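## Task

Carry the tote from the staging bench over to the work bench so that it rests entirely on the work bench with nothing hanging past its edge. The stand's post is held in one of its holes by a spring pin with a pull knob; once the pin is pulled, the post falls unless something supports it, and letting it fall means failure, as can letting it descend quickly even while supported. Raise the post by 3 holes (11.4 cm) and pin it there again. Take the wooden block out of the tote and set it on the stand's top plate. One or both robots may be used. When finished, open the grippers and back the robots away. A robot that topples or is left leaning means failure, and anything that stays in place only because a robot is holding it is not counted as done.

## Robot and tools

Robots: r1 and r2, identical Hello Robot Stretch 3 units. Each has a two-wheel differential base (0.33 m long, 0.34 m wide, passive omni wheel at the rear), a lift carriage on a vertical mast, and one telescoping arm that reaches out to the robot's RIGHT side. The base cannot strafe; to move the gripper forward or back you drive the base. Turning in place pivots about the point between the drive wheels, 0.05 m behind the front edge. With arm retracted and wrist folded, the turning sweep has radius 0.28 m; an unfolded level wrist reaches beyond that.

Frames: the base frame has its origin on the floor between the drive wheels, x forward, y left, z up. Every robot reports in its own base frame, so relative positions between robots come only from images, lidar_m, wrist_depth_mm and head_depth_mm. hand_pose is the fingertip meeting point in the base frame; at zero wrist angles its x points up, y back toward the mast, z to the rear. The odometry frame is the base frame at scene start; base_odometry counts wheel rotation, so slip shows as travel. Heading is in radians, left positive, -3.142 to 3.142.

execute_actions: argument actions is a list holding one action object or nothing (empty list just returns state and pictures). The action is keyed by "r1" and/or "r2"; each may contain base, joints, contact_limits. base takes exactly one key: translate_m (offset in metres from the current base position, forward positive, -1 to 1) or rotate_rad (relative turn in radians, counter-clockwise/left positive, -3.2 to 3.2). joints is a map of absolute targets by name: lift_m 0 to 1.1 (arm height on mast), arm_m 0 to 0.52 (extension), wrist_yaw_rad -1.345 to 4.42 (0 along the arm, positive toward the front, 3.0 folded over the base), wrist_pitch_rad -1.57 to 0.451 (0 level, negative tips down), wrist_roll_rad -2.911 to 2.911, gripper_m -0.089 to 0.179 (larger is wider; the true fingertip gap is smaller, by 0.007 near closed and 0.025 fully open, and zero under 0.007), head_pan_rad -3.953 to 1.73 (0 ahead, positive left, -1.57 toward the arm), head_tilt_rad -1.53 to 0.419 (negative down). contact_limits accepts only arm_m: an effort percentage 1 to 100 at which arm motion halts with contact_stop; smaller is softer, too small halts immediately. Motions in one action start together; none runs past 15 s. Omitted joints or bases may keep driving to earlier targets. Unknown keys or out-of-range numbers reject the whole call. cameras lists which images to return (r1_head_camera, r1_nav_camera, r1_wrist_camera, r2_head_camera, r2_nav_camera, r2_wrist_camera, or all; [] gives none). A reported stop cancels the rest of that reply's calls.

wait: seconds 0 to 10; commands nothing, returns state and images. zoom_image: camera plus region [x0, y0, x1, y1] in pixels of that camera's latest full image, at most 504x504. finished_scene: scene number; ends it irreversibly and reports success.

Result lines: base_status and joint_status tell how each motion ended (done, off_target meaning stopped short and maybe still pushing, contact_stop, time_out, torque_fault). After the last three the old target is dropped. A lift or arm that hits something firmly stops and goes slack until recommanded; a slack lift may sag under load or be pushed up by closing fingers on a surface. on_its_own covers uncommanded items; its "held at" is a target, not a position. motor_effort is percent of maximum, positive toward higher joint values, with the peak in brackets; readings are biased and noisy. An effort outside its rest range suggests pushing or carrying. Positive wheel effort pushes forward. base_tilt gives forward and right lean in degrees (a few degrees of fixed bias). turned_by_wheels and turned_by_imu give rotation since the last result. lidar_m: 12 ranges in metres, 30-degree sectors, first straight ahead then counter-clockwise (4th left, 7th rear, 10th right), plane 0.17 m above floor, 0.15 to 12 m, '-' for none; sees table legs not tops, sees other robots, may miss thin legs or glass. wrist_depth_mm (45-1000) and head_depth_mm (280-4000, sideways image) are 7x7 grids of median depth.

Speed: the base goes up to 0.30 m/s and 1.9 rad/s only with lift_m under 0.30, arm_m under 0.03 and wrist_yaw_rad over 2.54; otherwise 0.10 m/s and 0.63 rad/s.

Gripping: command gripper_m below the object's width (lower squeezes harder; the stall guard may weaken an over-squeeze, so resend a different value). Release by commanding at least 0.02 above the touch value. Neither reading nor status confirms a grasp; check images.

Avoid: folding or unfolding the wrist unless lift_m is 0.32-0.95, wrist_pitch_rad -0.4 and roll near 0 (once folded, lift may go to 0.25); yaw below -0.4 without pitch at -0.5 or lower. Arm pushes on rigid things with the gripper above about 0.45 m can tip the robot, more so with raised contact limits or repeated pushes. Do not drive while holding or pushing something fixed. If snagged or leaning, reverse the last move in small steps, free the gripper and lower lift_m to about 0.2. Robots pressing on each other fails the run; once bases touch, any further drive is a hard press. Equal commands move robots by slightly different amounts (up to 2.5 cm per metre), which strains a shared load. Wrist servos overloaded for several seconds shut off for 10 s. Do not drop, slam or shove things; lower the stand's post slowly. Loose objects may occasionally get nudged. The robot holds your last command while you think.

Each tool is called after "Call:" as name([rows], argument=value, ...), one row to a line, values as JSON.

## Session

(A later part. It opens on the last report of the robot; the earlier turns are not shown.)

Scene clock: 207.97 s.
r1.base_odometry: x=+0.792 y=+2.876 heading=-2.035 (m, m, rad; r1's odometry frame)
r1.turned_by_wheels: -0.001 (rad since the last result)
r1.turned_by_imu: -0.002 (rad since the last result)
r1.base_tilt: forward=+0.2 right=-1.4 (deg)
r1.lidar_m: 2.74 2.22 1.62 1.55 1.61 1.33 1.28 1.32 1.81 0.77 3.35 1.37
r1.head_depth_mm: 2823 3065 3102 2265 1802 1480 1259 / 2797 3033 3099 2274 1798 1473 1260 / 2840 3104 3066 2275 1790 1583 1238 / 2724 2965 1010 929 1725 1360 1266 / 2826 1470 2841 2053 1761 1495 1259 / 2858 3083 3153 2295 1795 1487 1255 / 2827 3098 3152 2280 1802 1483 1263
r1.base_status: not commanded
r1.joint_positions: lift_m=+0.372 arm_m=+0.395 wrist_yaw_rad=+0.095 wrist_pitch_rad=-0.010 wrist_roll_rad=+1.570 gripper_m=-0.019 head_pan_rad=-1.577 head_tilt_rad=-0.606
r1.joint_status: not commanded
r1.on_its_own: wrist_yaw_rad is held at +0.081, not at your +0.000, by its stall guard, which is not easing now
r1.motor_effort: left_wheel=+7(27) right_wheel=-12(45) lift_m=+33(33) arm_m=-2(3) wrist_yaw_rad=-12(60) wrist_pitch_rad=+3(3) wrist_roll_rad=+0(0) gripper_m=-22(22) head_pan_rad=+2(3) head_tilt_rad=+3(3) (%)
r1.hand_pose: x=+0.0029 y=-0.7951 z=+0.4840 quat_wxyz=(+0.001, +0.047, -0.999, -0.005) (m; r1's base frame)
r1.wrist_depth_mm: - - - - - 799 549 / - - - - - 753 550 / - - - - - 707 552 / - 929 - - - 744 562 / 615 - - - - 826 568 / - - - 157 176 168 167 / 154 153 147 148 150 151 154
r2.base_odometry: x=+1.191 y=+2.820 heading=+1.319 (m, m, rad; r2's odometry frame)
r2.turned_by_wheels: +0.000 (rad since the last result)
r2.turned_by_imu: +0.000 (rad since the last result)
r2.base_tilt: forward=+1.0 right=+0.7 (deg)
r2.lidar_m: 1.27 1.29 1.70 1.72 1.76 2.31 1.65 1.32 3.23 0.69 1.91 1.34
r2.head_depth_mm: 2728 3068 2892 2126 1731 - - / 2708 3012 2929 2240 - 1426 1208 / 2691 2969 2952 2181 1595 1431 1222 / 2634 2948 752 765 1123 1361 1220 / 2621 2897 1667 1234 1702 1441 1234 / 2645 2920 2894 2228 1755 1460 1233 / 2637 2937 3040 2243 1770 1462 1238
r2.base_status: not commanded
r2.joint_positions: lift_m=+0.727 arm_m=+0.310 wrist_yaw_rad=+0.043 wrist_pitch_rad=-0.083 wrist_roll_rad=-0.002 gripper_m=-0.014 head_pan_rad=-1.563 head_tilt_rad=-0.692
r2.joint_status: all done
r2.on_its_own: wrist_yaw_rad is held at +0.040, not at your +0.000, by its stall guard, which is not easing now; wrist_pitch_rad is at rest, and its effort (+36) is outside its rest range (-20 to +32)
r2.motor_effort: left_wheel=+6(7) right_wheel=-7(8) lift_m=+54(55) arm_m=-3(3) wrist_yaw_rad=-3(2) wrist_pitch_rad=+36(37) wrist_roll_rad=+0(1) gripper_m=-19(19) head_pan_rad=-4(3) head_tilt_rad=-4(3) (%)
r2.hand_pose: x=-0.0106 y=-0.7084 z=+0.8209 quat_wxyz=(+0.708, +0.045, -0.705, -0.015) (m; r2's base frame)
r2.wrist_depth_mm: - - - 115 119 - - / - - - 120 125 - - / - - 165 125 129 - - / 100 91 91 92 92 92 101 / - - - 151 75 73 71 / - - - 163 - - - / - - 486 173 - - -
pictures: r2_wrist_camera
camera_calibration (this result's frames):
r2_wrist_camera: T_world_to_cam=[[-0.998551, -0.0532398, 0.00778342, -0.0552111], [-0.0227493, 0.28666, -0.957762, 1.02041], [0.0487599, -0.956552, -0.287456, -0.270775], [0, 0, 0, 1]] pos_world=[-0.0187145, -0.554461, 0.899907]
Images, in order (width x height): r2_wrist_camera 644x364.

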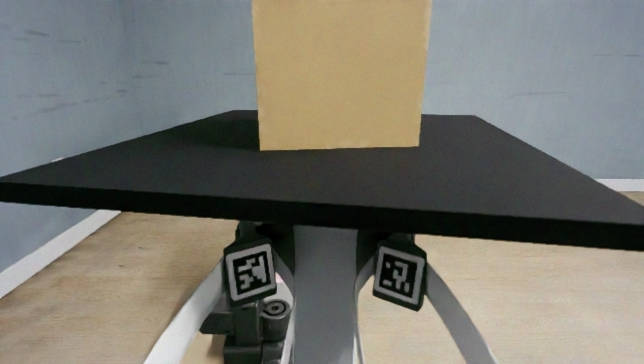

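Call:
execute_actions([
  {"r2":{"joints":{"lift_m":0.714}},"r1":{"joints":{"gripper_m":0.08}}},
], cameras=[])

Call:
execute_actions([
  {"r1":{"joints":{"arm_m":0.2}}},
], cameras=[])

Call:
execute_actions([
  {"r1":{"base":{"rotate_rad":0.5},"joints":{"wrist_yaw_rad":1.57,"wrist_roll_rad":0}}},
], cameras=[])

Call:
execute_actions([
  {"r1":{"base":{"translate_m":-0.5}}},
], cameras=[])

Call:
execute_actions([
  {"r1":{"base":{"rotate_rad":-0.4}}},
], cameras=[])

Call:
execute_actions([
  {"r1":{"joints":{"arm_m":0.455,"head_pan_rad":-1.1,"head_tilt_rad":-0.8}}},
], cameras=["r1_wrist_camera","r1_head_camera"])

Scene clock: 227.50 s.
r1.base_odometry: x=+0.792 y=+2.876 heading=-2.035 (m, m, rad; r1's odometry frame)
r1.turned_by_wheels: +0.000 (rad since the last result)
r1.turned_by_imu: -0.002 (rad since the last result)
r1.base_tilt: forward=+0.0 right=-1.3 (deg)
r1.lidar_m: 2.75 2.22 1.62 1.55 1.61 1.33 1.28 1.33 1.80 0.77 3.33 1.37
r1.head_depth_mm: 2802 3084 3147 2270 1782 1477 1265 / 2798 3088 3092 2272 1793 1474 1256 / 2837 3125 3096 2301 1797 1580 1234 / 2759 1601 1010 927 1712 1323 1262 / 2824 2946 2827 2034 1769 1488 1270 / 2803 3121 3143 2309 1806 1486 1260 / 2830 3086 3160 2303 1811 1488 1273
r1.base_status: not commanded
r1.joint_positions: lift_m=+0.372 arm_m=+0.395 wrist_yaw_rad=+0.083 wrist_pitch_rad=-0.015 wrist_roll_rad=+1.570 gripper_m=+0.080 head_pan_rad=-1.577 head_tilt_rad=-0.606
r1.joint_status: all done
r1.on_its_own: wrist_yaw_rad is held at +0.081, not at your +0.000, by its stall guard, which is not easing now
r1.motor_effort: left_wheel=+0(7) right_wheel=-1(12) lift_m=+34(34) arm_m=-1(3) wrist_yaw_rad=-2(13) wrist_pitch_rad=+4(5) wrist_roll_rad=+0(0) gripper_m=+1(90) head_pan_rad=+2(3) head_tilt_rad=+3(3) (%)
r1.hand_pose: x=-0.0002 y=-0.7950 z=+0.4827 quat_wxyz=(+0.001, +0.041, -0.999, -0.008) (m; r1's base frame)
r1.wrist_depth_mm: - - - - - 782 544 / - - - - - 805 543 / - - - - - 715 546 / - 936 - - - 754 550 / 506 - - - - 806 556 / - - 173 163 175 178 172 / 158 156 150 149 150 153 155
r2.base_odometry: x=+1.191 y=+2.820 heading=+1.319 (m, m, rad; r2's odometry frame)
r2.turned_by_wheels: +0.000 (rad since the last result)
r2.turned_by_imu: -0.001 (rad since the last result)
r2.base_tilt: forward=+1.0 right=+0.7 (deg)
r2.lidar_m: 1.27 1.30 1.70 1.72 1.76 2.30 1.65 1.32 3.21 0.69 1.92 1.34
r2.head_depth_mm: 2729 3072 2879 2162 1715 1492 - / 2723 3031 2933 2244 - 1429 1217 / 2678 2980 2930 2078 - 1421 1219 / 2709 3001 751 767 1118 1351 1219 / 2594 2907 1667 1239 1687 1439 1234 / 2627 2912 2905 2227 1762 1459 1234 / 2630 2905 3045 2236 1766 1461 1238
r2.base_status: not commanded
r2.joint_positions: lift_m=+0.714 arm_m=+0.310 wrist_yaw_rad=+0.043 wrist_pitch_rad=-0.038 wrist_roll_rad=-0.001 gripper_m=-0.014 head_pan_rad=-1.563 head_tilt_rad=-0.692
r2.joint_status: all done
r2.on_its_own: wrist_yaw_rad is held at +0.040, not at your +0.000, by its stall guard, which is not easing now
r2.motor_effort: left_wheel=+6(6) right_wheel=-6(7) lift_m=+31(49) arm_m=-3(2) wrist_yaw_rad=-2(2) wrist_pitch_rad=+16(36) wrist_roll_rad=+0(1) gripper_m=-19(20) head_pan_rad=-5(4) head_tilt_rad=-3(3) (%)
r2.hand_pose: x=-0.0106 y=-0.7102 z=+0.8190 quat_wxyz=(+0.708, +0.029, -0.706, +0.001) (m; r2's base frame)
r2.wrist_depth_mm: - - - 118 122 - - / - - - 122 127 - - / - - 168 126 131 - - / - 88 84 79 79 79 79 / - - - 153 - - - / - - - 160 - - - / - - 464 169 - - -
pictures: none
No camera images: the call's "cameras" was empty. Leave "cameras" out to get every camera's image.

Scene clock: 230.17 s.
r1.base_odometry: x=+0.792 y=+2.876 heading=-2.035 (m, m, rad; r1's odometry frame)
r1.turned_by_wheels: +0.000 (rad since the last result)
r1.turned_by_imu: -0.001 (rad since the last result)
r1.base_tilt: forward=+0.2 right=-1.4 (deg)
r1.lidar_m: 2.75 2.22 1.62 1.55 1.60 1.33 1.28 1.33 1.80 0.77 3.34 1.37
r1.head_depth_mm: 2769 3061 3124 2280 1797 1487 1256 / 2854 3098 3119 2270 1774 1484 1287 / 2806 3097 3103 2271 1793 1486 1323 / 2748 1610 1012 933 1726 1294 1281 / 2835 3001 2852 2049 1762 1486 1265 / 2813 3113 3141 2294 1795 1494 1274 / 2797 3133 3090 2305 1805 1472 1267
r1.base_status: not commanded
r1.joint_positions: lift_m=+0.372 arm_m=+0.200 wrist_yaw_rad=+0.082 wrist_pitch_rad=-0.016 wrist_roll_rad=+1.570 gripper_m=+0.080 head_pan_rad=-1.577 head_tilt_rad=-0.606
r1.joint_status: all done
r1.on_its_own: wrist_yaw_rad is held at +0.081, not at your +0.000, by its stall guard, which is not easing now
r1.motor_effort: left_wheel=+0(0) right_wheel=-1(1) lift_m=+34(33) arm_m=-3(2) wrist_yaw_rad=+0(2) wrist_pitch_rad=+6(5) wrist_roll_rad=+0(0) gripper_m=+1(0) head_pan_rad=+3(3) head_tilt_rad=+2(2) (%)
r1.hand_pose: x=-0.0005 y=-0.6002 z=+0.4823 quat_wxyz=(+0.001, +0.041, -0.999, -0.009) (m; r1's base frame)
r1.wrist_depth_mm: - - - - - 792 540 / - - - - - 801 547 / - - - - - 808 546 / 490 597 - - 373 371 364 / 338 347 344 351 357 731 513 / - - - - - 785 561 / - - - - - 928 562
r2.base_odometry: x=+1.191 y=+2.820 heading=+1.319 (m, m, rad; r2's odometry frame)
r2.turned_by_wheels: +0.000 (rad since the last result)
r2.turned_by_imu: +0.000 (rad since the last result)
r2.base_tilt: forward=+0.9 right=+0.6 (deg)
r2.lidar_m: 1.27 1.30 1.71 1.71 1.76 2.31 1.65 1.33 3.24 0.69 1.92 1.34
r2.head_depth_mm: 2722 3010 2870 2148 1712 1482 - / 2676 2987 2920 2240 - 1425 1215 / 2682 3054 2923 2103 - 1432 1220 / 2675 2955 750 769 1683 1358 1228 / 2623 2886 1673 1743 1752 1447 1233 / 2626 2901 2846 2211 1772 1446 1238 / 2617 2882 3085 2246 1762 1457 1245
r2.base_status: not commanded
r2.joint_positions: lift_m=+0.714 arm_m=+0.310 wrist_yaw_rad=+0.043 wrist_pitch_rad=-0.038 wrist_roll_rad=-0.001 gripper_m=-0.014 head_pan_rad=-1.563 head_tilt_rad=-0.692
r2.joint_status: not commanded
r2.on_its_own: wrist_yaw_rad is held at +0.040, not at your +0.000, by its stall guard, which is not easing now
r2.motor_effort: left_wheel=+6(5) right_wheel=-6(6) lift_m=+31(31) arm_m=-3(3) wrist_yaw_rad=-3(2) wrist_pitch_rad=+16(16) wrist_roll_rad=+0(0) gripper_m=-19(20) head_pan_rad=-5(4) head_tilt_rad=-3(4) (%)
r2.hand_pose: x=-0.0106 y=-0.7102 z=+0.8190 quat_wxyz=(+0.708, +0.029, -0.706, +0.001) (m; r2's base frame)
r2.wrist_depth_mm: - - - 117 122 - - / - - - 123 127 - - / - - 168 126 131 - - / - 88 84 79 79 79 79 / - - - 152 - - - / - - - 160 - - - / - - - 170 - - -
pictures: none
No camera images: the call's "cameras" was empty. Leave "cameras" out to get every camera's image.

Scene clock: 231.90 s.
r1.base_odometry: x=+0.792 y=+2.876 heading=-1.535 (m, m, rad; r1's odometry frame)
r1.turned_by_wheels: +0.500 (rad since the last result)
r1.turned_by_imu: +0.487 (rad since the last result)
r1.base_tilt: forward=+0.1 right=-1.3 (deg)
r1.lidar_m: 2.29 1.63 1.55 1.60 1.34 1.28 1.31 1.75 0.77 3.33 1.37 2.75
r1.head_depth_mm: 2804 3053 3092 2182 1696 1369 1224 / 2904 3226 3131 2275 1795 1484 1272 / 3080 3369 3125 2263 1802 1473 1287 / 3272 3536 3117 2295 1794 1487 1257 / 3416 3818 3132 2275 1793 1485 1268 / 3641 - 3091 2283 1803 1481 1284 / 3820 - 2716 2049 1803 1486 1270
r1.base_status: done
r1.joint_positions: lift_m=+0.372 arm_m=+0.200 wrist_yaw_rad=+1.568 wrist_pitch_rad=-0.016 wrist_roll_rad=+0.005 gripper_m=+0.080 head_pan_rad=-1.577 head_tilt_rad=-0.606
r1.joint_status: all done
r1.motor_effort: left_wheel=-3(9) right_wheel=+2(8) lift_m=+33(34) arm_m=-3(3) wrist_yaw_rad=+1(2) wrist_pitch_rad=+5(5) wrist_roll_rad=-4(6) gripper_m=+1(0) head_pan_rad=+2(2) head_tilt_rad=+3(2) (%)
r1.hand_pose: x=+0.2344 y=-0.3459 z=+0.4826 quat_wxyz=(+0.504, +0.505, -0.497, +0.494) (m; r1's base frame)
r1.wrist_depth_mm: - - - - - - 802 / - - - - - - - / - - - - - - - / - - - - - - - / - - - - - - - / - - - - - - 953 / 884 859 866 831 816 824 799
r2.base_odometry: x=+1.191 y=+2.820 heading=+1.319 (m, m, rad; r2's odometry frame)
r2.turned_by_wheels: +0.000 (rad since the last result)
r2.turned_by_imu: +0.000 (rad since the last result)
r2.base_tilt: forward=+0.9 right=+0.7 (deg)
r2.lidar_m: 1.27 1.30 1.71 1.72 1.76 2.32 1.65 1.33 3.24 0.69 1.92 1.34
r2.head_depth_mm: 2729 3030 2899 2144 1709 1489 - / 2698 2981 2945 2161 - 1425 1221 / 2687 3019 2969 1447 - 1431 1225 / 2679 2954 753 769 1700 1356 1228 / 2630 2874 1762 1861 1705 1447 1233 / 2578 2937 2865 2208 1766 1462 1238 / 2603 2890 3086 2245 1765 1459 1240
r2.base_status: not commanded
r2.joint_positions: lift_m=+0.714 arm_m=+0.310 wrist_yaw_rad=+0.043 wrist_pitch_rad=-0.038 wrist_roll_rad=-0.001 gripper_m=-0.014 head_pan_rad=-1.563 head_tilt_rad=-0.692
r2.joint_status: not commanded
r2.on_its_own: wrist_yaw_rad is held at +0.040, not at your +0.000, by its stall guard, which is not easing now
r2.motor_effort: left_wheel=+6(5) right_wheel=-6(6) lift_m=+31(31) arm_m=-2(3) wrist_yaw_rad=-2(2) wrist_pitch_rad=+17(16) wrist_roll_rad=+0(0) gripper_m=-19(19) head_pan_rad=-4(4) head_tilt_rad=-3(3) (%)
r2.hand_pose: x=-0.0106 y=-0.7102 z=+0.8190 quat_wxyz=(+0.708, +0.029, -0.706, +0.001) (m; r2's base frame)
r2.wrist_depth_mm: - - - 118 122 - - / - - - 122 127 - - / - - 168 127 131 - - / - 88 84 79 79 79 79 / - - - 153 - - - / - - - 160 - - - / - - - 169 - - -
pictures: none
No camera images: the call's "cameras" was empty. Leave "cameras" out to get every camera's image.

Scene clock: 238.13 s.
r1.base_odometry: x=+0.774 y=+3.376 heading=-1.536 (m, m, rad; r1's odometry frame)
r1.turned_by_wheels: +0.000 (rad since the last result)
r1.turned_by_imu: -0.003 (rad since the last result)
r1.base_tilt: forward=+0.1 right=-1.4 (deg)
r1.lidar_m: 2.63 1.87 1.79 1.24 0.88 0.84 0.86 1.15 2.86 0.71 0.74 1.74
r1.head_depth_mm: 2578 2811 2937 2290 1795 1484 1265 / 2670 2794 2812 2174 1744 1467 1287 / 2830 1367 3149 2287 1644 1481 1285 / 2967 3225 1036 2170 1740 1487 1266 / 3171 3517 2672 872 1741 1184 1269 / 3338 3736 737 755 1752 1484 1276 / 3602 3978 3143 2193 1814 1489 1270
r1.base_status: done
r1.joint_positions: lift_m=+0.372 arm_m=+0.200 wrist_yaw_rad=+1.569 wrist_pitch_rad=-0.016 wrist_roll_rad=+0.005 gripper_m=+0.080 head_pan_rad=-1.577 head_tilt_rad=-0.606
r1.joint_status: not commanded
r1.motor_effort: left_wheel=-3(9) right_wheel=+2(4) lift_m=+34(33) arm_m=-3(3) wrist_yaw_rad=+1(2) wrist_pitch_rad=+5(5) wrist_roll_rad=-4(3) gripper_m=+0(0) head_pan_rad=+3(2) head_tilt_rad=+3(1) (%)
r1.hand_pose: x=+0.2344 y=-0.3459 z=+0.4826 quat_wxyz=(+0.504, +0.505, -0.497, +0.494) (m; r1's base frame)
r1.wrist_depth_mm: - - - - - - - / - - - - - - - / - - - - - - - / - - - - - - - / - - - - - - - / - - - - - - - / 870 865 862 857 833 828 809
r2.base_odometry: x=+1.191 y=+2.820 heading=+1.319 (m, m, rad; r2's odometry frame)
r2.turned_by_wheels: +0.000 (rad since the last result)
r2.turned_by_imu: -0.001 (rad since the last result)
r2.base_tilt: forward=+0.9 right=+0.6 (deg)
r2.lidar_m: 1.27 1.30 1.71 1.72 1.76 2.31 1.65 1.32 3.22 0.69 1.30 1.34
r2.head_depth_mm: 2730 3053 2910 2142 1714 1486 - / 2703 2957 2943 2229 - 1421 1209 / 2712 2981 2950 2108 - 1429 1217 / 2659 2982 753 771 1690 1362 1229 / 2652 2941 2994 2137 1747 1445 1236 / 2620 2959 3033 2221 1607 1445 1239 / 2624 2870 3068 2251 1549 1457 1239
r2.base_status: not commanded
r2.joint_positions: lift_m=+0.714 arm_m=+0.310 wrist_yaw_rad=+0.043 wrist_pitch_rad=-0.038 wrist_roll_rad=-0.001 gripper_m=-0.014 head_pan_rad=-1.563 head_tilt_rad=-0.692
r2.joint_status: not commanded
r2.on_its_own: wrist_yaw_rad is held at +0.040, not at your +0.000, by its stall guard, which is not easing now
r2.motor_effort: left_wheel=+6(5) right_wheel=-6(6) lift_m=+31(31) arm_m=-3(2) wrist_yaw_rad=-2(2) wrist_pitch_rad=+17(16) wrist_roll_rad=+0(0) gripper_m=-19(19) head_pan_rad=-5(4) head_tilt_rad=-3(2) (%)
r2.hand_pose: x=-0.0106 y=-0.7102 z=+0.8190 quat_wxyz=(+0.708, +0.029, -0.706, +0.001) (m; r2's base frame)
r2.wrist_depth_mm: - - - 118 122 - - / - - - 122 127 - - / - - 167 126 131 - - / 753 88 84 79 79 79 79 / 756 - - 153 - - - / 777 - - 160 - - - / 448 726 - 169 - - -
pictures: none
No camera images: the call's "cameras" was empty. Leave "cameras" out to get every camera's image.

Scene clock: 239.73 s.
r1.base_odometry: x=+0.774 y=+3.376 heading=-1.936 (m, m, rad; r1's odometry frame)
r1.turned_by_wheels: -0.400 (rad since the last result)
r1.turned_by_imu: -0.390 (rad since the last result)
r1.base_tilt: forward=+0.1 right=-1.4 (deg)
r1.lidar_m: 1.74 2.33 1.82 1.79 1.10 0.85 0.84 0.89 1.31 1.31 0.71 1.75
r1.head_depth_mm: 2544 2775 2921 2251 1794 1468 1262 / 2568 2815 2979 2261 1786 1487 1291 / 2579 2845 3047 2293 1798 1477 1287 / 2626 2903 3050 2276 1803 1480 1266 / 2638 2912 3082 2269 1753 1474 1278 / 2652 2823 2983 2202 1624 1490 1282 / 2667 1320 3165 2269 1710 1485 1252
r1.base_status: done
r1.joint_positions: lift_m=+0.372 arm_m=+0.200 wrist_yaw_rad=+1.569 wrist_pitch_rad=-0.016 wrist_roll_rad=+0.005 gripper_m=+0.080 head_pan_rad=-1.577 head_tilt_rad=-0.606
r1.joint_status: not commanded
r1.motor_effort: left_wheel=+1(7) right_wheel=-2(7) lift_m=+34(34) arm_m=-3(3) wrist_yaw_rad=+1(1) wrist_pitch_rad=+5(5) wrist_roll_rad=-4(4) gripper_m=+0(0) head_pan_rad=+3(2) head_tilt_rad=+2(2) (%)
r1.hand_pose: x=+0.2344 y=-0.3458 z=+0.4826 quat_wxyz=(+0.504, +0.505, -0.497, +0.494) (m; r1's base frame)
r1.wrist_depth_mm: - - - - - - - / - - - - - - - / - - - - - - - / - - - - - - - / - - - - - 415 - / - - - - - 382 - / 883 871 852 860 817 758 802
r2.base_odometry: x=+1.191 y=+2.820 heading=+1.319 (m, m, rad; r2's odometry frame)
r2.turned_by_wheels: +0.000 (rad since the last result)
r2.turned_by_imu: +0.000 (rad since the last result)
r2.base_tilt: forward=+1.0 right=+0.7 (deg)
r2.lidar_m: 1.27 1.30 1.70 1.72 1.76 2.32 1.65 1.33 3.24 0.69 1.30 1.34
r2.head_depth_mm: 2716 3050 2872 2154 1726 1489 - / 2699 3048 2914 2241 - 1427 1219 / 2669 3020 2939 2093 - 1426 1226 / 2673 2952 753 771 1700 1365 1227 / 2672 2966 3028 2116 1752 1449 1236 / 2620 2909 3033 2238 1700 1450 1237 / 2605 2910 3067 2158 1543 1457 1240
r2.base_status: not commanded
r2.joint_positions: lift_m=+0.714 arm_m=+0.310 wrist_yaw_rad=+0.043 wrist_pitch_rad=-0.038 wrist_roll_rad=-0.001 gripper_m=-0.014 head_pan_rad=-1.563 head_tilt_rad=-0.692
r2.joint_status: not commanded
r2.on_its_own: wrist_yaw_rad is held at +0.040, not at your +0.000, by its stall guard, which is not easing now
r2.motor_effort: left_wheel=+6(5) right_wheel=-6(6) lift_m=+31(30) arm_m=-3(3) wrist_yaw_rad=-2(2) wrist_pitch_rad=+16(17) wrist_roll_rad=+0(0) gripper_m=-19(19) head_pan_rad=-4(4) head_tilt_rad=-4(3) (%)
r2.hand_pose: x=-0.0106 y=-0.7102 z=+0.8190 quat_wxyz=(+0.708, +0.029, -0.706, +0.001) (m; r2's base frame)
r2.wrist_depth_mm: - - - 118 122 - - / - - - 122 128 - - / - - 167 126 131 - - / 820 88 84 79 79 79 79 / 786 - - 153 - - - / - - - 160 - - - / - - - 169 - - -
pictures: none
No camera images: the call's "cameras" was empty. Leave "cameras" out to get every camera's image.

Scene clock: 242.83 s.
r1.base_odometry: x=+0.774 y=+3.376 heading=-1.935 (m, m, rad; r1's odometry frame)
r1.turned_by_wheels: +0.000 (rad since the last result)
r1.turned_by_imu: -0.001 (rad since the last result)
r1.base_tilt: forward=+0.1 right=-1.3 (deg)
r1.lidar_m: 1.74 2.33 1.81 1.79 1.10 0.85 0.84 0.90 1.32 1.31 0.71 1.74
r1.head_depth_mm: 1335 2712 2207 1790 1605 1324 1162 / 1210 2866 2141 1663 1524 1319 1162 / 2929 2662 2218 1688 1538 1315 1168 / 3239 889 2072 1812 1501 1333 1167 / 3459 718 769 1691 1463 1325 1175 / 3636 2802 2097 1840 1540 1338 1179 / 3860 2894 2233 1824 1544 1339 1175
r1.base_status: not commanded
r1.joint_positions: lift_m=+0.372 arm_m=+0.455 wrist_yaw_rad=+1.569 wrist_pitch_rad=-0.016 wrist_roll_rad=+0.005 gripper_m=+0.080 head_pan_rad=-1.107 head_tilt_rad=-0.790
r1.joint_status: all done
r1.motor_effort: left_wheel=+1(1) right_wheel=-2(2) lift_m=+34(34) arm_m=+3(1) wrist_yaw_rad=+1(1) wrist_pitch_rad=+5(6) wrist_roll_rad=-3(4) gripper_m=+0(0) head_pan_rad=+3(24) head_tilt_rad=-3(15) (%)
r1.hand_pose: x=+0.2344 y=-0.6001 z=+0.4826 quat_wxyz=(+0.504, +0.505, -0.497, +0.494) (m; r1's base frame)
r1.wrist_depth_mm: - - - - - - - / - - - - - - - / - - - - - - - / - - - - - - - / - - - - - - - / - - - 399 - - - / 876 876 850 754 835 824 789
r2.base_odometry: x=+1.191 y=+2.820 heading=+1.319 (m, m, rad; r2's odometry frame)
r2.turned_by_wheels: +0.000 (rad since the last result)
r2.turned_by_imu: +0.000 (rad since the last result)
r2.base_tilt: forward=+1.0 right=+0.6 (deg)
r2.lidar_m: 1.27 1.30 1.71 1.72 1.75 2.31 1.65 1.32 3.22 0.69 1.31 1.34
r2.head_depth_mm: 2750 3029 2871 2159 1713 1490 - / 2698 2975 2894 2225 - 1418 1214 / 2665 3023 2947 2098 - 1428 1219 / 2657 2938 751 769 1691 1357 1223 / 2628 2916 2979 2129 1754 1443 1228 / 2650 2895 3031 2214 1701 1416 1235 / 2609 2894 3080 2159 1550 1398 1239
r2.base_status: not commanded
r2.joint_positions: lift_m=+0.714 arm_m=+0.310 wrist_yaw_rad=+0.043 wrist_pitch_rad=-0.038 wrist_roll_rad=-0.001 gripper_m=-0.014 head_pan_rad=-1.563 head_tilt_rad=-0.692
r2.joint_status: not commanded
r2.on_its_own: wrist_yaw_rad is held at +0.040, not at your +0.000, by its stall guard, which is not easing now
r2.motor_effort: left_wheel=+6(5) right_wheel=-6(6) lift_m=+31(31) arm_m=-3(2) wrist_yaw_rad=-2(2) wrist_pitch_rad=+16(16) wrist_roll_rad=+0(0) gripper_m=-19(20) head_pan_rad=-4(4) head_tilt_rad=-5(4) (%)
r2.hand_pose: x=-0.0106 y=-0.7102 z=+0.8190 quat_wxyz=(+0.708, +0.029, -0.706, +0.001) (m; r2's base frame)
r2.wrist_depth_mm: - - - 118 122 - - / - - - 122 127 - - / - - 168 126 131 - - / 838 88 84 79 79 79 79 / 797 - - 154 - - - / - - - 160 - - - / - - - 169 - - -
pictures: r1_head_camera (sideways: a quarter turn clockwise sets it upright), r1_wrist_camera
camera_calibration (this result's frames):
r1_head_camera: T_world_to_cam=[[-0.343076, 0.638845, -0.688604, 0.917889], [0.879864, 0.475218, 0.00251354, -0.00360088], [0.328843, -0.605016, -0.725133, 0.902612], [0, 0, 0, 1]] pos_world=[0.0212562, -0.0385836, 1.28658]
r1_wrist_camera: T_world_to_cam=[[-0.0408132, -0.997851, -0.0512599, -0.565788], [-0.205584, 0.0585914, -0.976884, 0.586997], [0.977788, -0.0293315, -0.207533, 0.0170936], [0, 0, 0, 1]] pos_world=[0.0808717, -0.598463, 0.547974]
Images, in order (width x height): r1_head_camera 896x504, r1_wrist_camera 644x364.

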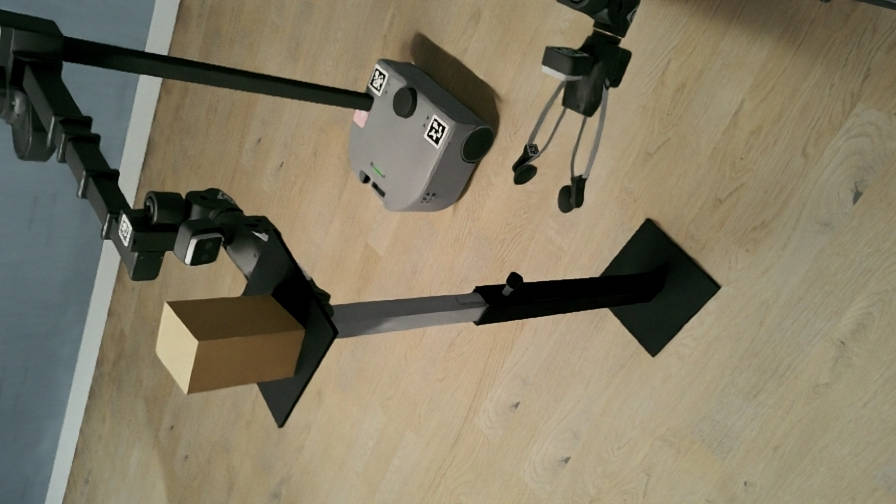

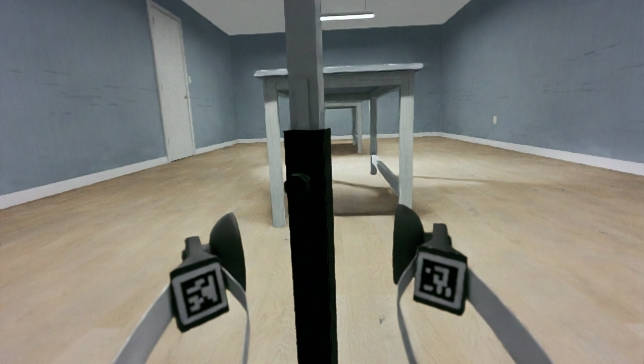

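Call:
execute_actions([
  {"r1":{"base":{"translate_m":0.15},"joints":{"arm_m":0.444,"head_pan_rad":-1.25}}},
], cameras=["r1_wrist_camera","r1_head_camera"])

Scene clock: 248.77 s.
r1.base_odometry: x=+0.721 y=+3.236 heading=-1.935 (m, m, rad; r1's odometry frame)
r1.turned_by_wheels: +0.000 (rad since the last result)
r1.turned_by_imu: -0.001 (rad since the last result)
r1.base_tilt: forward=+0.1 right=-1.3 (deg)
r1.lidar_m: 1.59 2.31 1.80 1.77 1.29 1.00 0.99 1.06 1.55 1.28 0.64 1.60
r1.head_depth_mm: 2645 2837 2216 1810 1587 1323 1161 / 1204 2663 2140 1701 1561 1320 1162 / 1230 2564 2148 1675 1531 1331 1169 / 2982 863 719 1720 1436 1291 1174 / 3182 2761 684 1775 1504 1313 1169 / 3340 2876 2185 1818 1534 1324 1178 / 3531 2909 2258 1827 1550 1335 1174
r1.base_status: done
r1.joint_positions: lift_m=+0.372 arm_m=+0.444 wrist_yaw_rad=+1.569 wrist_pitch_rad=-0.016 wrist_roll_rad=+0.005 gripper_m=+0.080 head_pan_rad=-1.243 head_tilt_rad=-0.790
r1.joint_status: all done
r1.motor_effort: left_wheel=+1(7) right_wheel=-2(3) lift_m=+33(33) arm_m=-3(2) wrist_yaw_rad=+0(0) wrist_pitch_rad=+5(5) wrist_roll_rad=-3(3) gripper_m=+0(1) head_pan_rad=-2(13) head_tilt_rad=-4(4) (%)
r1.hand_pose: x=+0.2344 y=-0.5897 z=+0.4826 quat_wxyz=(+0.504, +0.505, -0.497, +0.494) (m; r1's base frame)
r1.wrist_depth_mm: - - - 177 - - - / - - - 181 - - - / - - - 183 - - - / - - - 184 - - - / - - - 187 - - - / - - - 197 - - - / 865 880 852 205 831 801 792
r2.base_odometry: x=+1.191 y=+2.820 heading=+1.319 (m, m, rad; r2's odometry frame)
r2.turned_by_wheels: +0.000 (rad since the last result)
r2.turned_by_imu: -0.001 (rad since the last result)
r2.base_tilt: forward=+1.0 right=+0.7 (deg)
r2.lidar_m: 1.27 1.30 1.71 1.72 1.76 2.31 1.65 1.33 3.25 0.69 1.28 1.34
r2.head_depth_mm: 2723 3055 2886 2145 1712 1489 - / 2713 3022 2865 2224 - 1427 1212 / 2705 3012 2943 2108 - 1436 1225 / 2682 2961 751 767 1684 1333 1225 / 2622 2930 2993 2122 1744 1409 1235 / 2615 2910 3015 2165 1588 1414 1232 / 2577 2809 1474 1426 1013 1420 1240
r2.base_status: not commanded
r2.joint_positions: lift_m=+0.714 arm_m=+0.310 wrist_yaw_rad=+0.043 wrist_pitch_rad=-0.038 wrist_roll_rad=-0.001 gripper_m=-0.014 head_pan_rad=-1.563 head_tilt_rad=-0.692
r2.joint_status: not commanded
r2.on_its_own: wrist_yaw_rad is held at +0.040, not at your +0.000, by its stall guard, which is not easing now
r2.motor_effort: left_wheel=+6(5) right_wheel=-6(6) lift_m=+31(31) arm_m=-2(2) wrist_yaw_rad=-2(2) wrist_pitch_rad=+17(17) wrist_roll_rad=+0(0) gripper_m=-19(19) head_pan_rad=-3(4) head_tilt_rad=-4(4) (%)
r2.hand_pose: x=-0.0106 y=-0.7102 z=+0.8190 quat_wxyz=(+0.708, +0.029, -0.706, +0.001) (m; r2's base frame)
r2.wrist_depth_mm: - - - 117 122 - - / - - - 122 127 - - / - 863 168 126 131 - - / - 88 84 79 79 79 79 / - 844 - 152 - - - / 590 - - 161 - - - / - - - 169 - - -
pictures: r1_head_camera (sideways: a quarter turn clockwise sets it upright), r1_wrist_camera
camera_calibration (this result's frames):
r1_head_camera: T_world_to_cam=[[-0.253413, 0.679489, -0.688532, 0.917249], [0.93612, 0.351672, 0.00251667, -0.0039481], [0.243848, -0.643911, -0.725201, 0.903219], [0, 0, 0, 1]] pos_world=[0.0158904, -0.0402793, 1.28658]
r1_wrist_camera: T_world_to_cam=[[-0.04081, -0.997851, -0.0512599, -0.555441], [-0.205584, 0.0585907, -0.976884, 0.58639], [0.977788, -0.0293284, -0.207533, 0.0173995], [0, 0, 0, 1]] pos_world=[0.0808717, -0.588094, 0.547974]
Images, in order (width x height): r1_head_camera 896x504, r1_wrist_camera 644x364.

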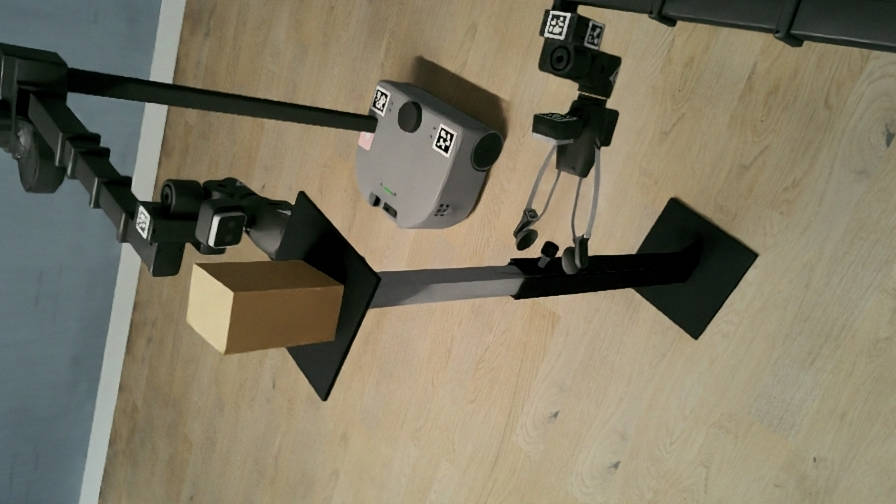

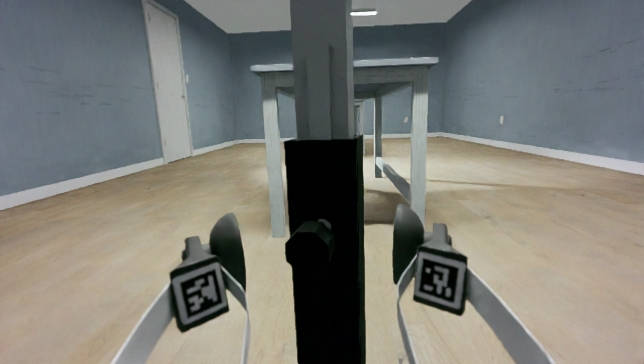

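Call:
execute_actions([
  {"r1":{"base":{"translate_m":-0.005},"joints":{"arm_m":0.439,"gripper_m":-0.025}},"r2":{"joints":{"lift_m":0.722}}},
], cameras=[])

Call:
execute_actions([
  {"r1":{"base":{"translate_m":-0.022}}},
], cameras=["r1_wrist_camera","r1_head_camera"])

Call:
execute_actions([
  {"r2":{"joints":{"lift_m":0.732}}},
], cameras=[])

Scene clock: 254.97 s.
r1.base_odometry: x=+0.723 y=+3.240 heading=-1.935 (m, m, rad; r1's odometry frame)
r1.turned_by_wheels: +0.000 (rad since the last result)
r1.turned_by_imu: -0.001 (rad since the last result)
r1.base_tilt: forward=+0.1 right=-1.3 (deg)
r1.lidar_m: 1.60 2.31 1.80 1.77 1.29 1.00 0.98 1.05 1.54 1.28 0.64 1.60
r1.head_depth_mm: 2665 2843 2196 1804 1593 1324 1163 / 1202 2647 2130 1727 1558 1320 1166 / 1193 2667 2143 1672 1535 1324 1164 / 3004 853 741 1734 1438 1301 1167 / 3170 2771 680 1774 1499 1318 1169 / 3335 2883 2169 1840 1532 1329 1176 / 3510 2906 2226 1824 1556 1326 1177
r1.base_status: done
r1.joint_positions: lift_m=+0.372 arm_m=+0.439 wrist_yaw_rad=+1.569 wrist_pitch_rad=-0.017 wrist_roll_rad=+0.005 gripper_m=-0.024 head_pan_rad=-1.243 head_tilt_rad=-0.790
r1.joint_status: all done
r1.motor_effort: left_wheel=-1(4) right_wheel=+3(8) lift_m=+34(34) arm_m=-3(4) wrist_yaw_rad=+1(1) wrist_pitch_rad=+5(5) wrist_roll_rad=-3(3) gripper_m=-23(100) head_pan_rad=-2(2) head_tilt_rad=-3(4) (%)
r1.hand_pose: x=+0.2344 y=-0.5847 z=+0.4825 quat_wxyz=(+0.504, +0.505, -0.497, +0.494) (m; r1's base frame)
r1.wrist_depth_mm: - - - 183 - - - / - - - 188 - - - / - - - 189 - - - / - - - 190 - - - / - - - 166 - - - / - - - 203 - - - / 859 875 870 212 821 797 804
r2.base_odometry: x=+1.191 y=+2.820 heading=+1.319 (m, m, rad; r2's odometry frame)
r2.turned_by_wheels: +0.000 (rad since the last result)
r2.turned_by_imu: -0.001 (rad since the last result)
r2.base_tilt: forward=+1.0 right=+0.6 (deg)
r2.lidar_m: 1.27 1.30 1.70 1.72 1.76 2.31 1.65 1.33 3.23 0.69 1.28 1.34
r2.head_depth_mm: 2738 3044 2897 2145 1708 - - / 2746 3015 2883 2244 - 1417 1216 / 2709 2953 2960 2101 - 1436 1222 / 2675 2991 753 766 1676 1358 1224 / 2647 2949 3001 2132 1735 1440 1231 / 2640 2938 3046 2142 1559 1417 1238 / 2606 2829 1476 1767 1016 1423 1238
r2.base_status: not commanded
r2.joint_positions: lift_m=+0.722 arm_m=+0.310 wrist_yaw_rad=+0.043 wrist_pitch_rad=-0.063 wrist_roll_rad=+0.000 gripper_m=-0.014 head_pan_rad=-1.563 head_tilt_rad=-0.692
r2.joint_status: all done
r2.on_its_own: wrist_yaw_rad is held at +0.040, not at your +0.000, by its stall guard, which is not easing now
r2.motor_effort: left_wheel=+5(5) right_wheel=-5(6) lift_m=+52(52) arm_m=-2(3) wrist_yaw_rad=-2(2) wrist_pitch_rad=+27(28) wrist_roll_rad=+0(0) gripper_m=-19(19) head_pan_rad=-4(4) head_tilt_rad=-4(5) (%)
r2.hand_pose: x=-0.0106 y=-0.7093 z=+0.8201 quat_wxyz=(+0.708, +0.038, -0.706, -0.007) (m; r2's base frame)
r2.wrist_depth_mm: - - - 116 120 - - / - - - 121 126 - - / - - 166 125 130 - - / 107 87 87 87 87 87 87 / - 883 - 152 76 - 70 / - - - 161 - - - / - - - 171 - - -
pictures: none
No camera images: the call's "cameras" was empty. Leave "cameras" out to get every camera's image.

Scene clock: 256.03 s.
r1.base_odometry: x=+0.731 y=+3.261 heading=-1.935 (m, m, rad; r1's odometry frame)
r1.turned_by_wheels: +0.000 (rad since the last result)
r1.turned_by_imu: +0.000 (rad since the last result)
r1.base_tilt: forward=+0.1 right=-1.4 (deg)
r1.lidar_m: 1.62 2.32 1.80 1.77 1.26 0.98 0.96 1.03 1.51 1.28 0.65 1.63
r1.head_depth_mm: 2661 2805 2206 1802 1590 1323 1162 / 1274 2727 2148 1722 1568 1316 1166 / 1189 2766 2245 1670 1547 1323 1168 / 2958 863 842 1763 1459 1323 1168 / 3158 665 687 1687 1459 1312 1173 / 3348 2846 2120 1835 1528 1332 1175 / 3481 2886 2277 1818 1544 1339 1183
r1.base_status: done
r1.joint_positions: lift_m=+0.372 arm_m=+0.439 wrist_yaw_rad=+1.569 wrist_pitch_rad=-0.017 wrist_roll_rad=+0.005 gripper_m=-0.024 head_pan_rad=-1.243 head_tilt_rad=-0.790
r1.joint_status: not commanded
r1.motor_effort: left_wheel=+4(6) right_wheel=-6(22) lift_m=+33(34) arm_m=-3(3) wrist_yaw_rad=+1(1) wrist_pitch_rad=+5(5) wrist_roll_rad=-3(3) gripper_m=-18(23) head_pan_rad=-3(3) head_tilt_rad=-4(4) (%)
r1.hand_pose: x=+0.2344 y=-0.5848 z=+0.4825 quat_wxyz=(+0.504, +0.505, -0.497, +0.494) (m; r1's base frame)
r1.wrist_depth_mm: - - - 204 - - - / - - - 208 - - - / - - - 210 - - - / - - - 214 - - - / - - - - - - - / - - - - - - - / 886 861 851 237 836 821 800
r2.base_odometry: x=+1.191 y=+2.820 heading=+1.319 (m, m, rad; r2's odometry frame)
r2.turned_by_wheels: +0.000 (rad since the last result)
r2.turned_by_imu: +0.000 (rad since the last result)
r2.base_tilt: forward=+1.0 right=+0.7 (deg)
r2.lidar_m: 1.27 1.30 1.70 1.72 1.76 2.31 1.65 1.32 3.24 0.69 1.28 1.34
r2.head_depth_mm: 2742 3064 2914 2151 1710 - - / 2700 3040 2883 2238 - 1419 1218 / 2684 2945 2964 2113 - 1438 1216 / 2682 2950 752 768 1690 1361 1225 / 2632 2935 2994 2120 1743 1449 1228 / 2649 2922 3060 2240 1584 1420 1239 / 2638 2867 1525 1558 1542 1392 1245
r2.base_status: not commanded
r2.joint_positions: lift_m=+0.722 arm_m=+0.310 wrist_yaw_rad=+0.043 wrist_pitch_rad=-0.063 wrist_roll_rad=+0.000 gripper_m=-0.014 head_pan_rad=-1.563 head_tilt_rad=-0.692
r2.joint_status: not commanded
r2.on_its_own: wrist_yaw_rad is held at +0.040, not at your +0.000, by its stall guard, which is not easing now
r2.motor_effort: left_wheel=+5(5) right_wheel=-6(5) lift_m=+51(51) arm_m=-3(3) wrist_yaw_rad=-2(2) wrist_pitch_rad=+27(27) wrist_roll_rad=+0(0) gripper_m=-19(19) head_pan_rad=-3(4) head_tilt_rad=-5(4) (%)
r2.hand_pose: x=-0.0106 y=-0.7093 z=+0.8201 quat_wxyz=(+0.708, +0.038, -0.706, -0.007) (m; r2's base frame)
r2.wrist_depth_mm: - - - 116 120 - - / - - - 121 126 - - / - 844 167 125 130 - - / 106 87 86 86 87 87 87 / - 905 - 152 76 - 70 / 622 - - 161 - - - / - - - 171 - - -
pictures: r1_head_camera (sideways: a quarter turn clockwise sets it upright), r1_wrist_camera
camera_calibration (this result's frames):
r1_head_camera: T_world_to_cam=[[-0.253374, 0.67953, -0.688506, 0.917214], [0.936144, 0.351607, 0.00251781, -0.00394974], [0.243795, -0.643903, -0.725226, 0.903252], [0, 0, 0, 1]] pos_world=[0.0158874, -0.0402795, 1.28658]
r1_wrist_camera: T_world_to_cam=[[-0.0411971, -0.997836, -0.0512425, -0.550464], [-0.205993, 0.0586666, -0.976793, 0.586086], [0.977686, -0.0296855, -0.207964, 0.0175553], [0, 0, 0, 1]] pos_world=[0.0808884, -0.583135, 0.547929]
Images, in order (width x height): r1_head_camera 896x504, r1_wrist_camera 644x364.

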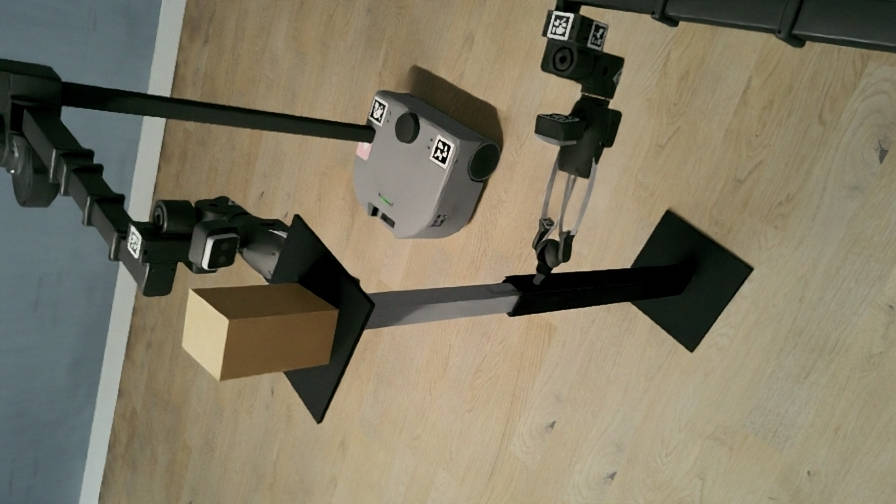

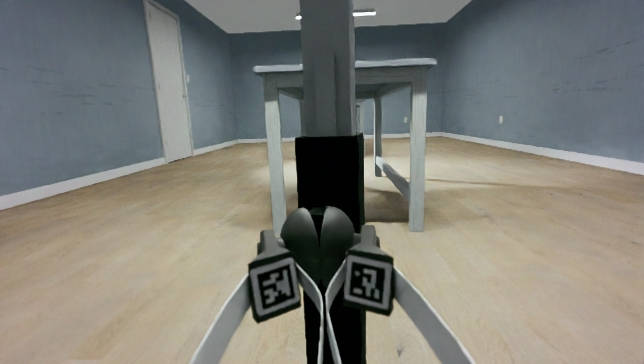

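Scene clock: 256.77 s.
r1.base_odometry: x=+0.731 y=+3.261 heading=-1.935 (m, m, rad; r1's odometry frame)
r1.turned_by_wheels: +0.000 (rad since the last result)
r1.turned_by_imu: +0.000 (rad since the last result)
r1.base_tilt: forward=+0.2 right=-1.3 (deg)
r1.lidar_m: 1.62 2.32 1.80 1.78 1.26 0.98 0.96 1.03 1.50 1.28 0.65 1.62
r1.head_depth_mm: 2641 2814 2208 1815 1593 1326 1167 / 1272 2720 2139 1723 1566 1320 1168 / 1192 2769 2204 1672 1543 1318 1175 / 2925 858 836 1757 1455 1310 1176 / 3138 666 688 1682 1466 1311 1170 / 3343 2868 2098 1824 1541 1321 1169 / 3502 2896 2244 1822 1542 1333 1171
r1.base_status: not commanded
r1.joint_positions: lift_m=+0.372 arm_m=+0.439 wrist_yaw_rad=+1.569 wrist_pitch_rad=-0.017 wrist_roll_rad=+0.005 gripper_m=-0.024 head_pan_rad=-1.243 head_tilt_rad=-0.790
r1.joint_status: not commanded
r1.motor_effort: left_wheel=+4(4) right_wheel=-6(6) lift_m=+33(33) arm_m=-3(3) wrist_yaw_rad=+1(1) wrist_pitch_rad=+5(5) wrist_roll_rad=-3(3) gripper_m=-18(18) head_pan_rad=-2(2) head_tilt_rad=-4(4) (%)
r1.hand_pose: x=+0.2344 y=-0.5848 z=+0.4825 quat_wxyz=(+0.504, +0.505, -0.497, +0.494) (m; r1's base frame)
r1.wrist_depth_mm: - - - 202 - - - / - - - 209 - - - / - - - 210 - - - / - - - 214 - - - / - - - - - - - / - - - - - - - / 888 867 844 237 840 821 784
r2.base_odometry: x=+1.191 y=+2.820 heading=+1.319 (m, m, rad; r2's odometry frame)
r2.turned_by_wheels: +0.000 (rad since the last result)
r2.turned_by_imu: +0.000 (rad since the last result)
r2.base_tilt: forward=+1.0 right=+0.7 (deg)
r2.lidar_m: 1.27 1.30 1.70 1.72 1.76 2.31 1.65 1.33 3.25 0.69 1.28 1.34
r2.head_depth_mm: 2750 3046 2891 2142 1703 - - / 2706 3039 2927 2258 - 1417 1217 / 2697 3002 2944 2158 1588 1427 1222 / 2687 2958 748 769 1685 1360 1224 / 2665 2976 2991 2132 1743 1450 1231 / 2619 2923 3050 2201 1580 1411 1232 / 2617 2835 1518 1577 1543 1385 1244
r2.base_status: not commanded
r2.joint_positions: lift_m=+0.731 arm_m=+0.310 wrist_yaw_rad=+0.043 wrist_pitch_rad=-0.097 wrist_roll_rad=+0.000 gripper_m=-0.014 head_pan_rad=-1.563 head_tilt_rad=-0.692
r2.joint_status: all done
r2.on_its_own: wrist_yaw_rad is held at +0.040, not at your +0.000, by its stall guard, which is not easing now; wrist_pitch_rad is at rest, and its effort (+42) is outside its rest range (-20 to +32)
r2.motor_effort: left_wheel=+5(5) right_wheel=-6(5) lift_m=+55(55) arm_m=-3(3) wrist_yaw_rad=-2(2) wrist_pitch_rad=+42(43) wrist_roll_rad=+0(0) gripper_m=-20(19) head_pan_rad=-5(4) head_tilt_rad=-2(4) (%)
r2.hand_pose: x=-0.0107 y=-0.7078 z=+0.8213 quat_wxyz=(+0.707, +0.050, -0.705, -0.019) (m; r2's base frame)
r2.wrist_depth_mm: - - - 114 118 - - / - - - 119 125 - - / - 849 164 126 129 - - / 109 94 95 95 95 95 - / - - - 116 76 74 71 / 607 - - 163 - - - / - - - 175 - - -
pictures: none
No camera images: the call's "cameras" was empty. Leave "cameras" out to get every camera's image.


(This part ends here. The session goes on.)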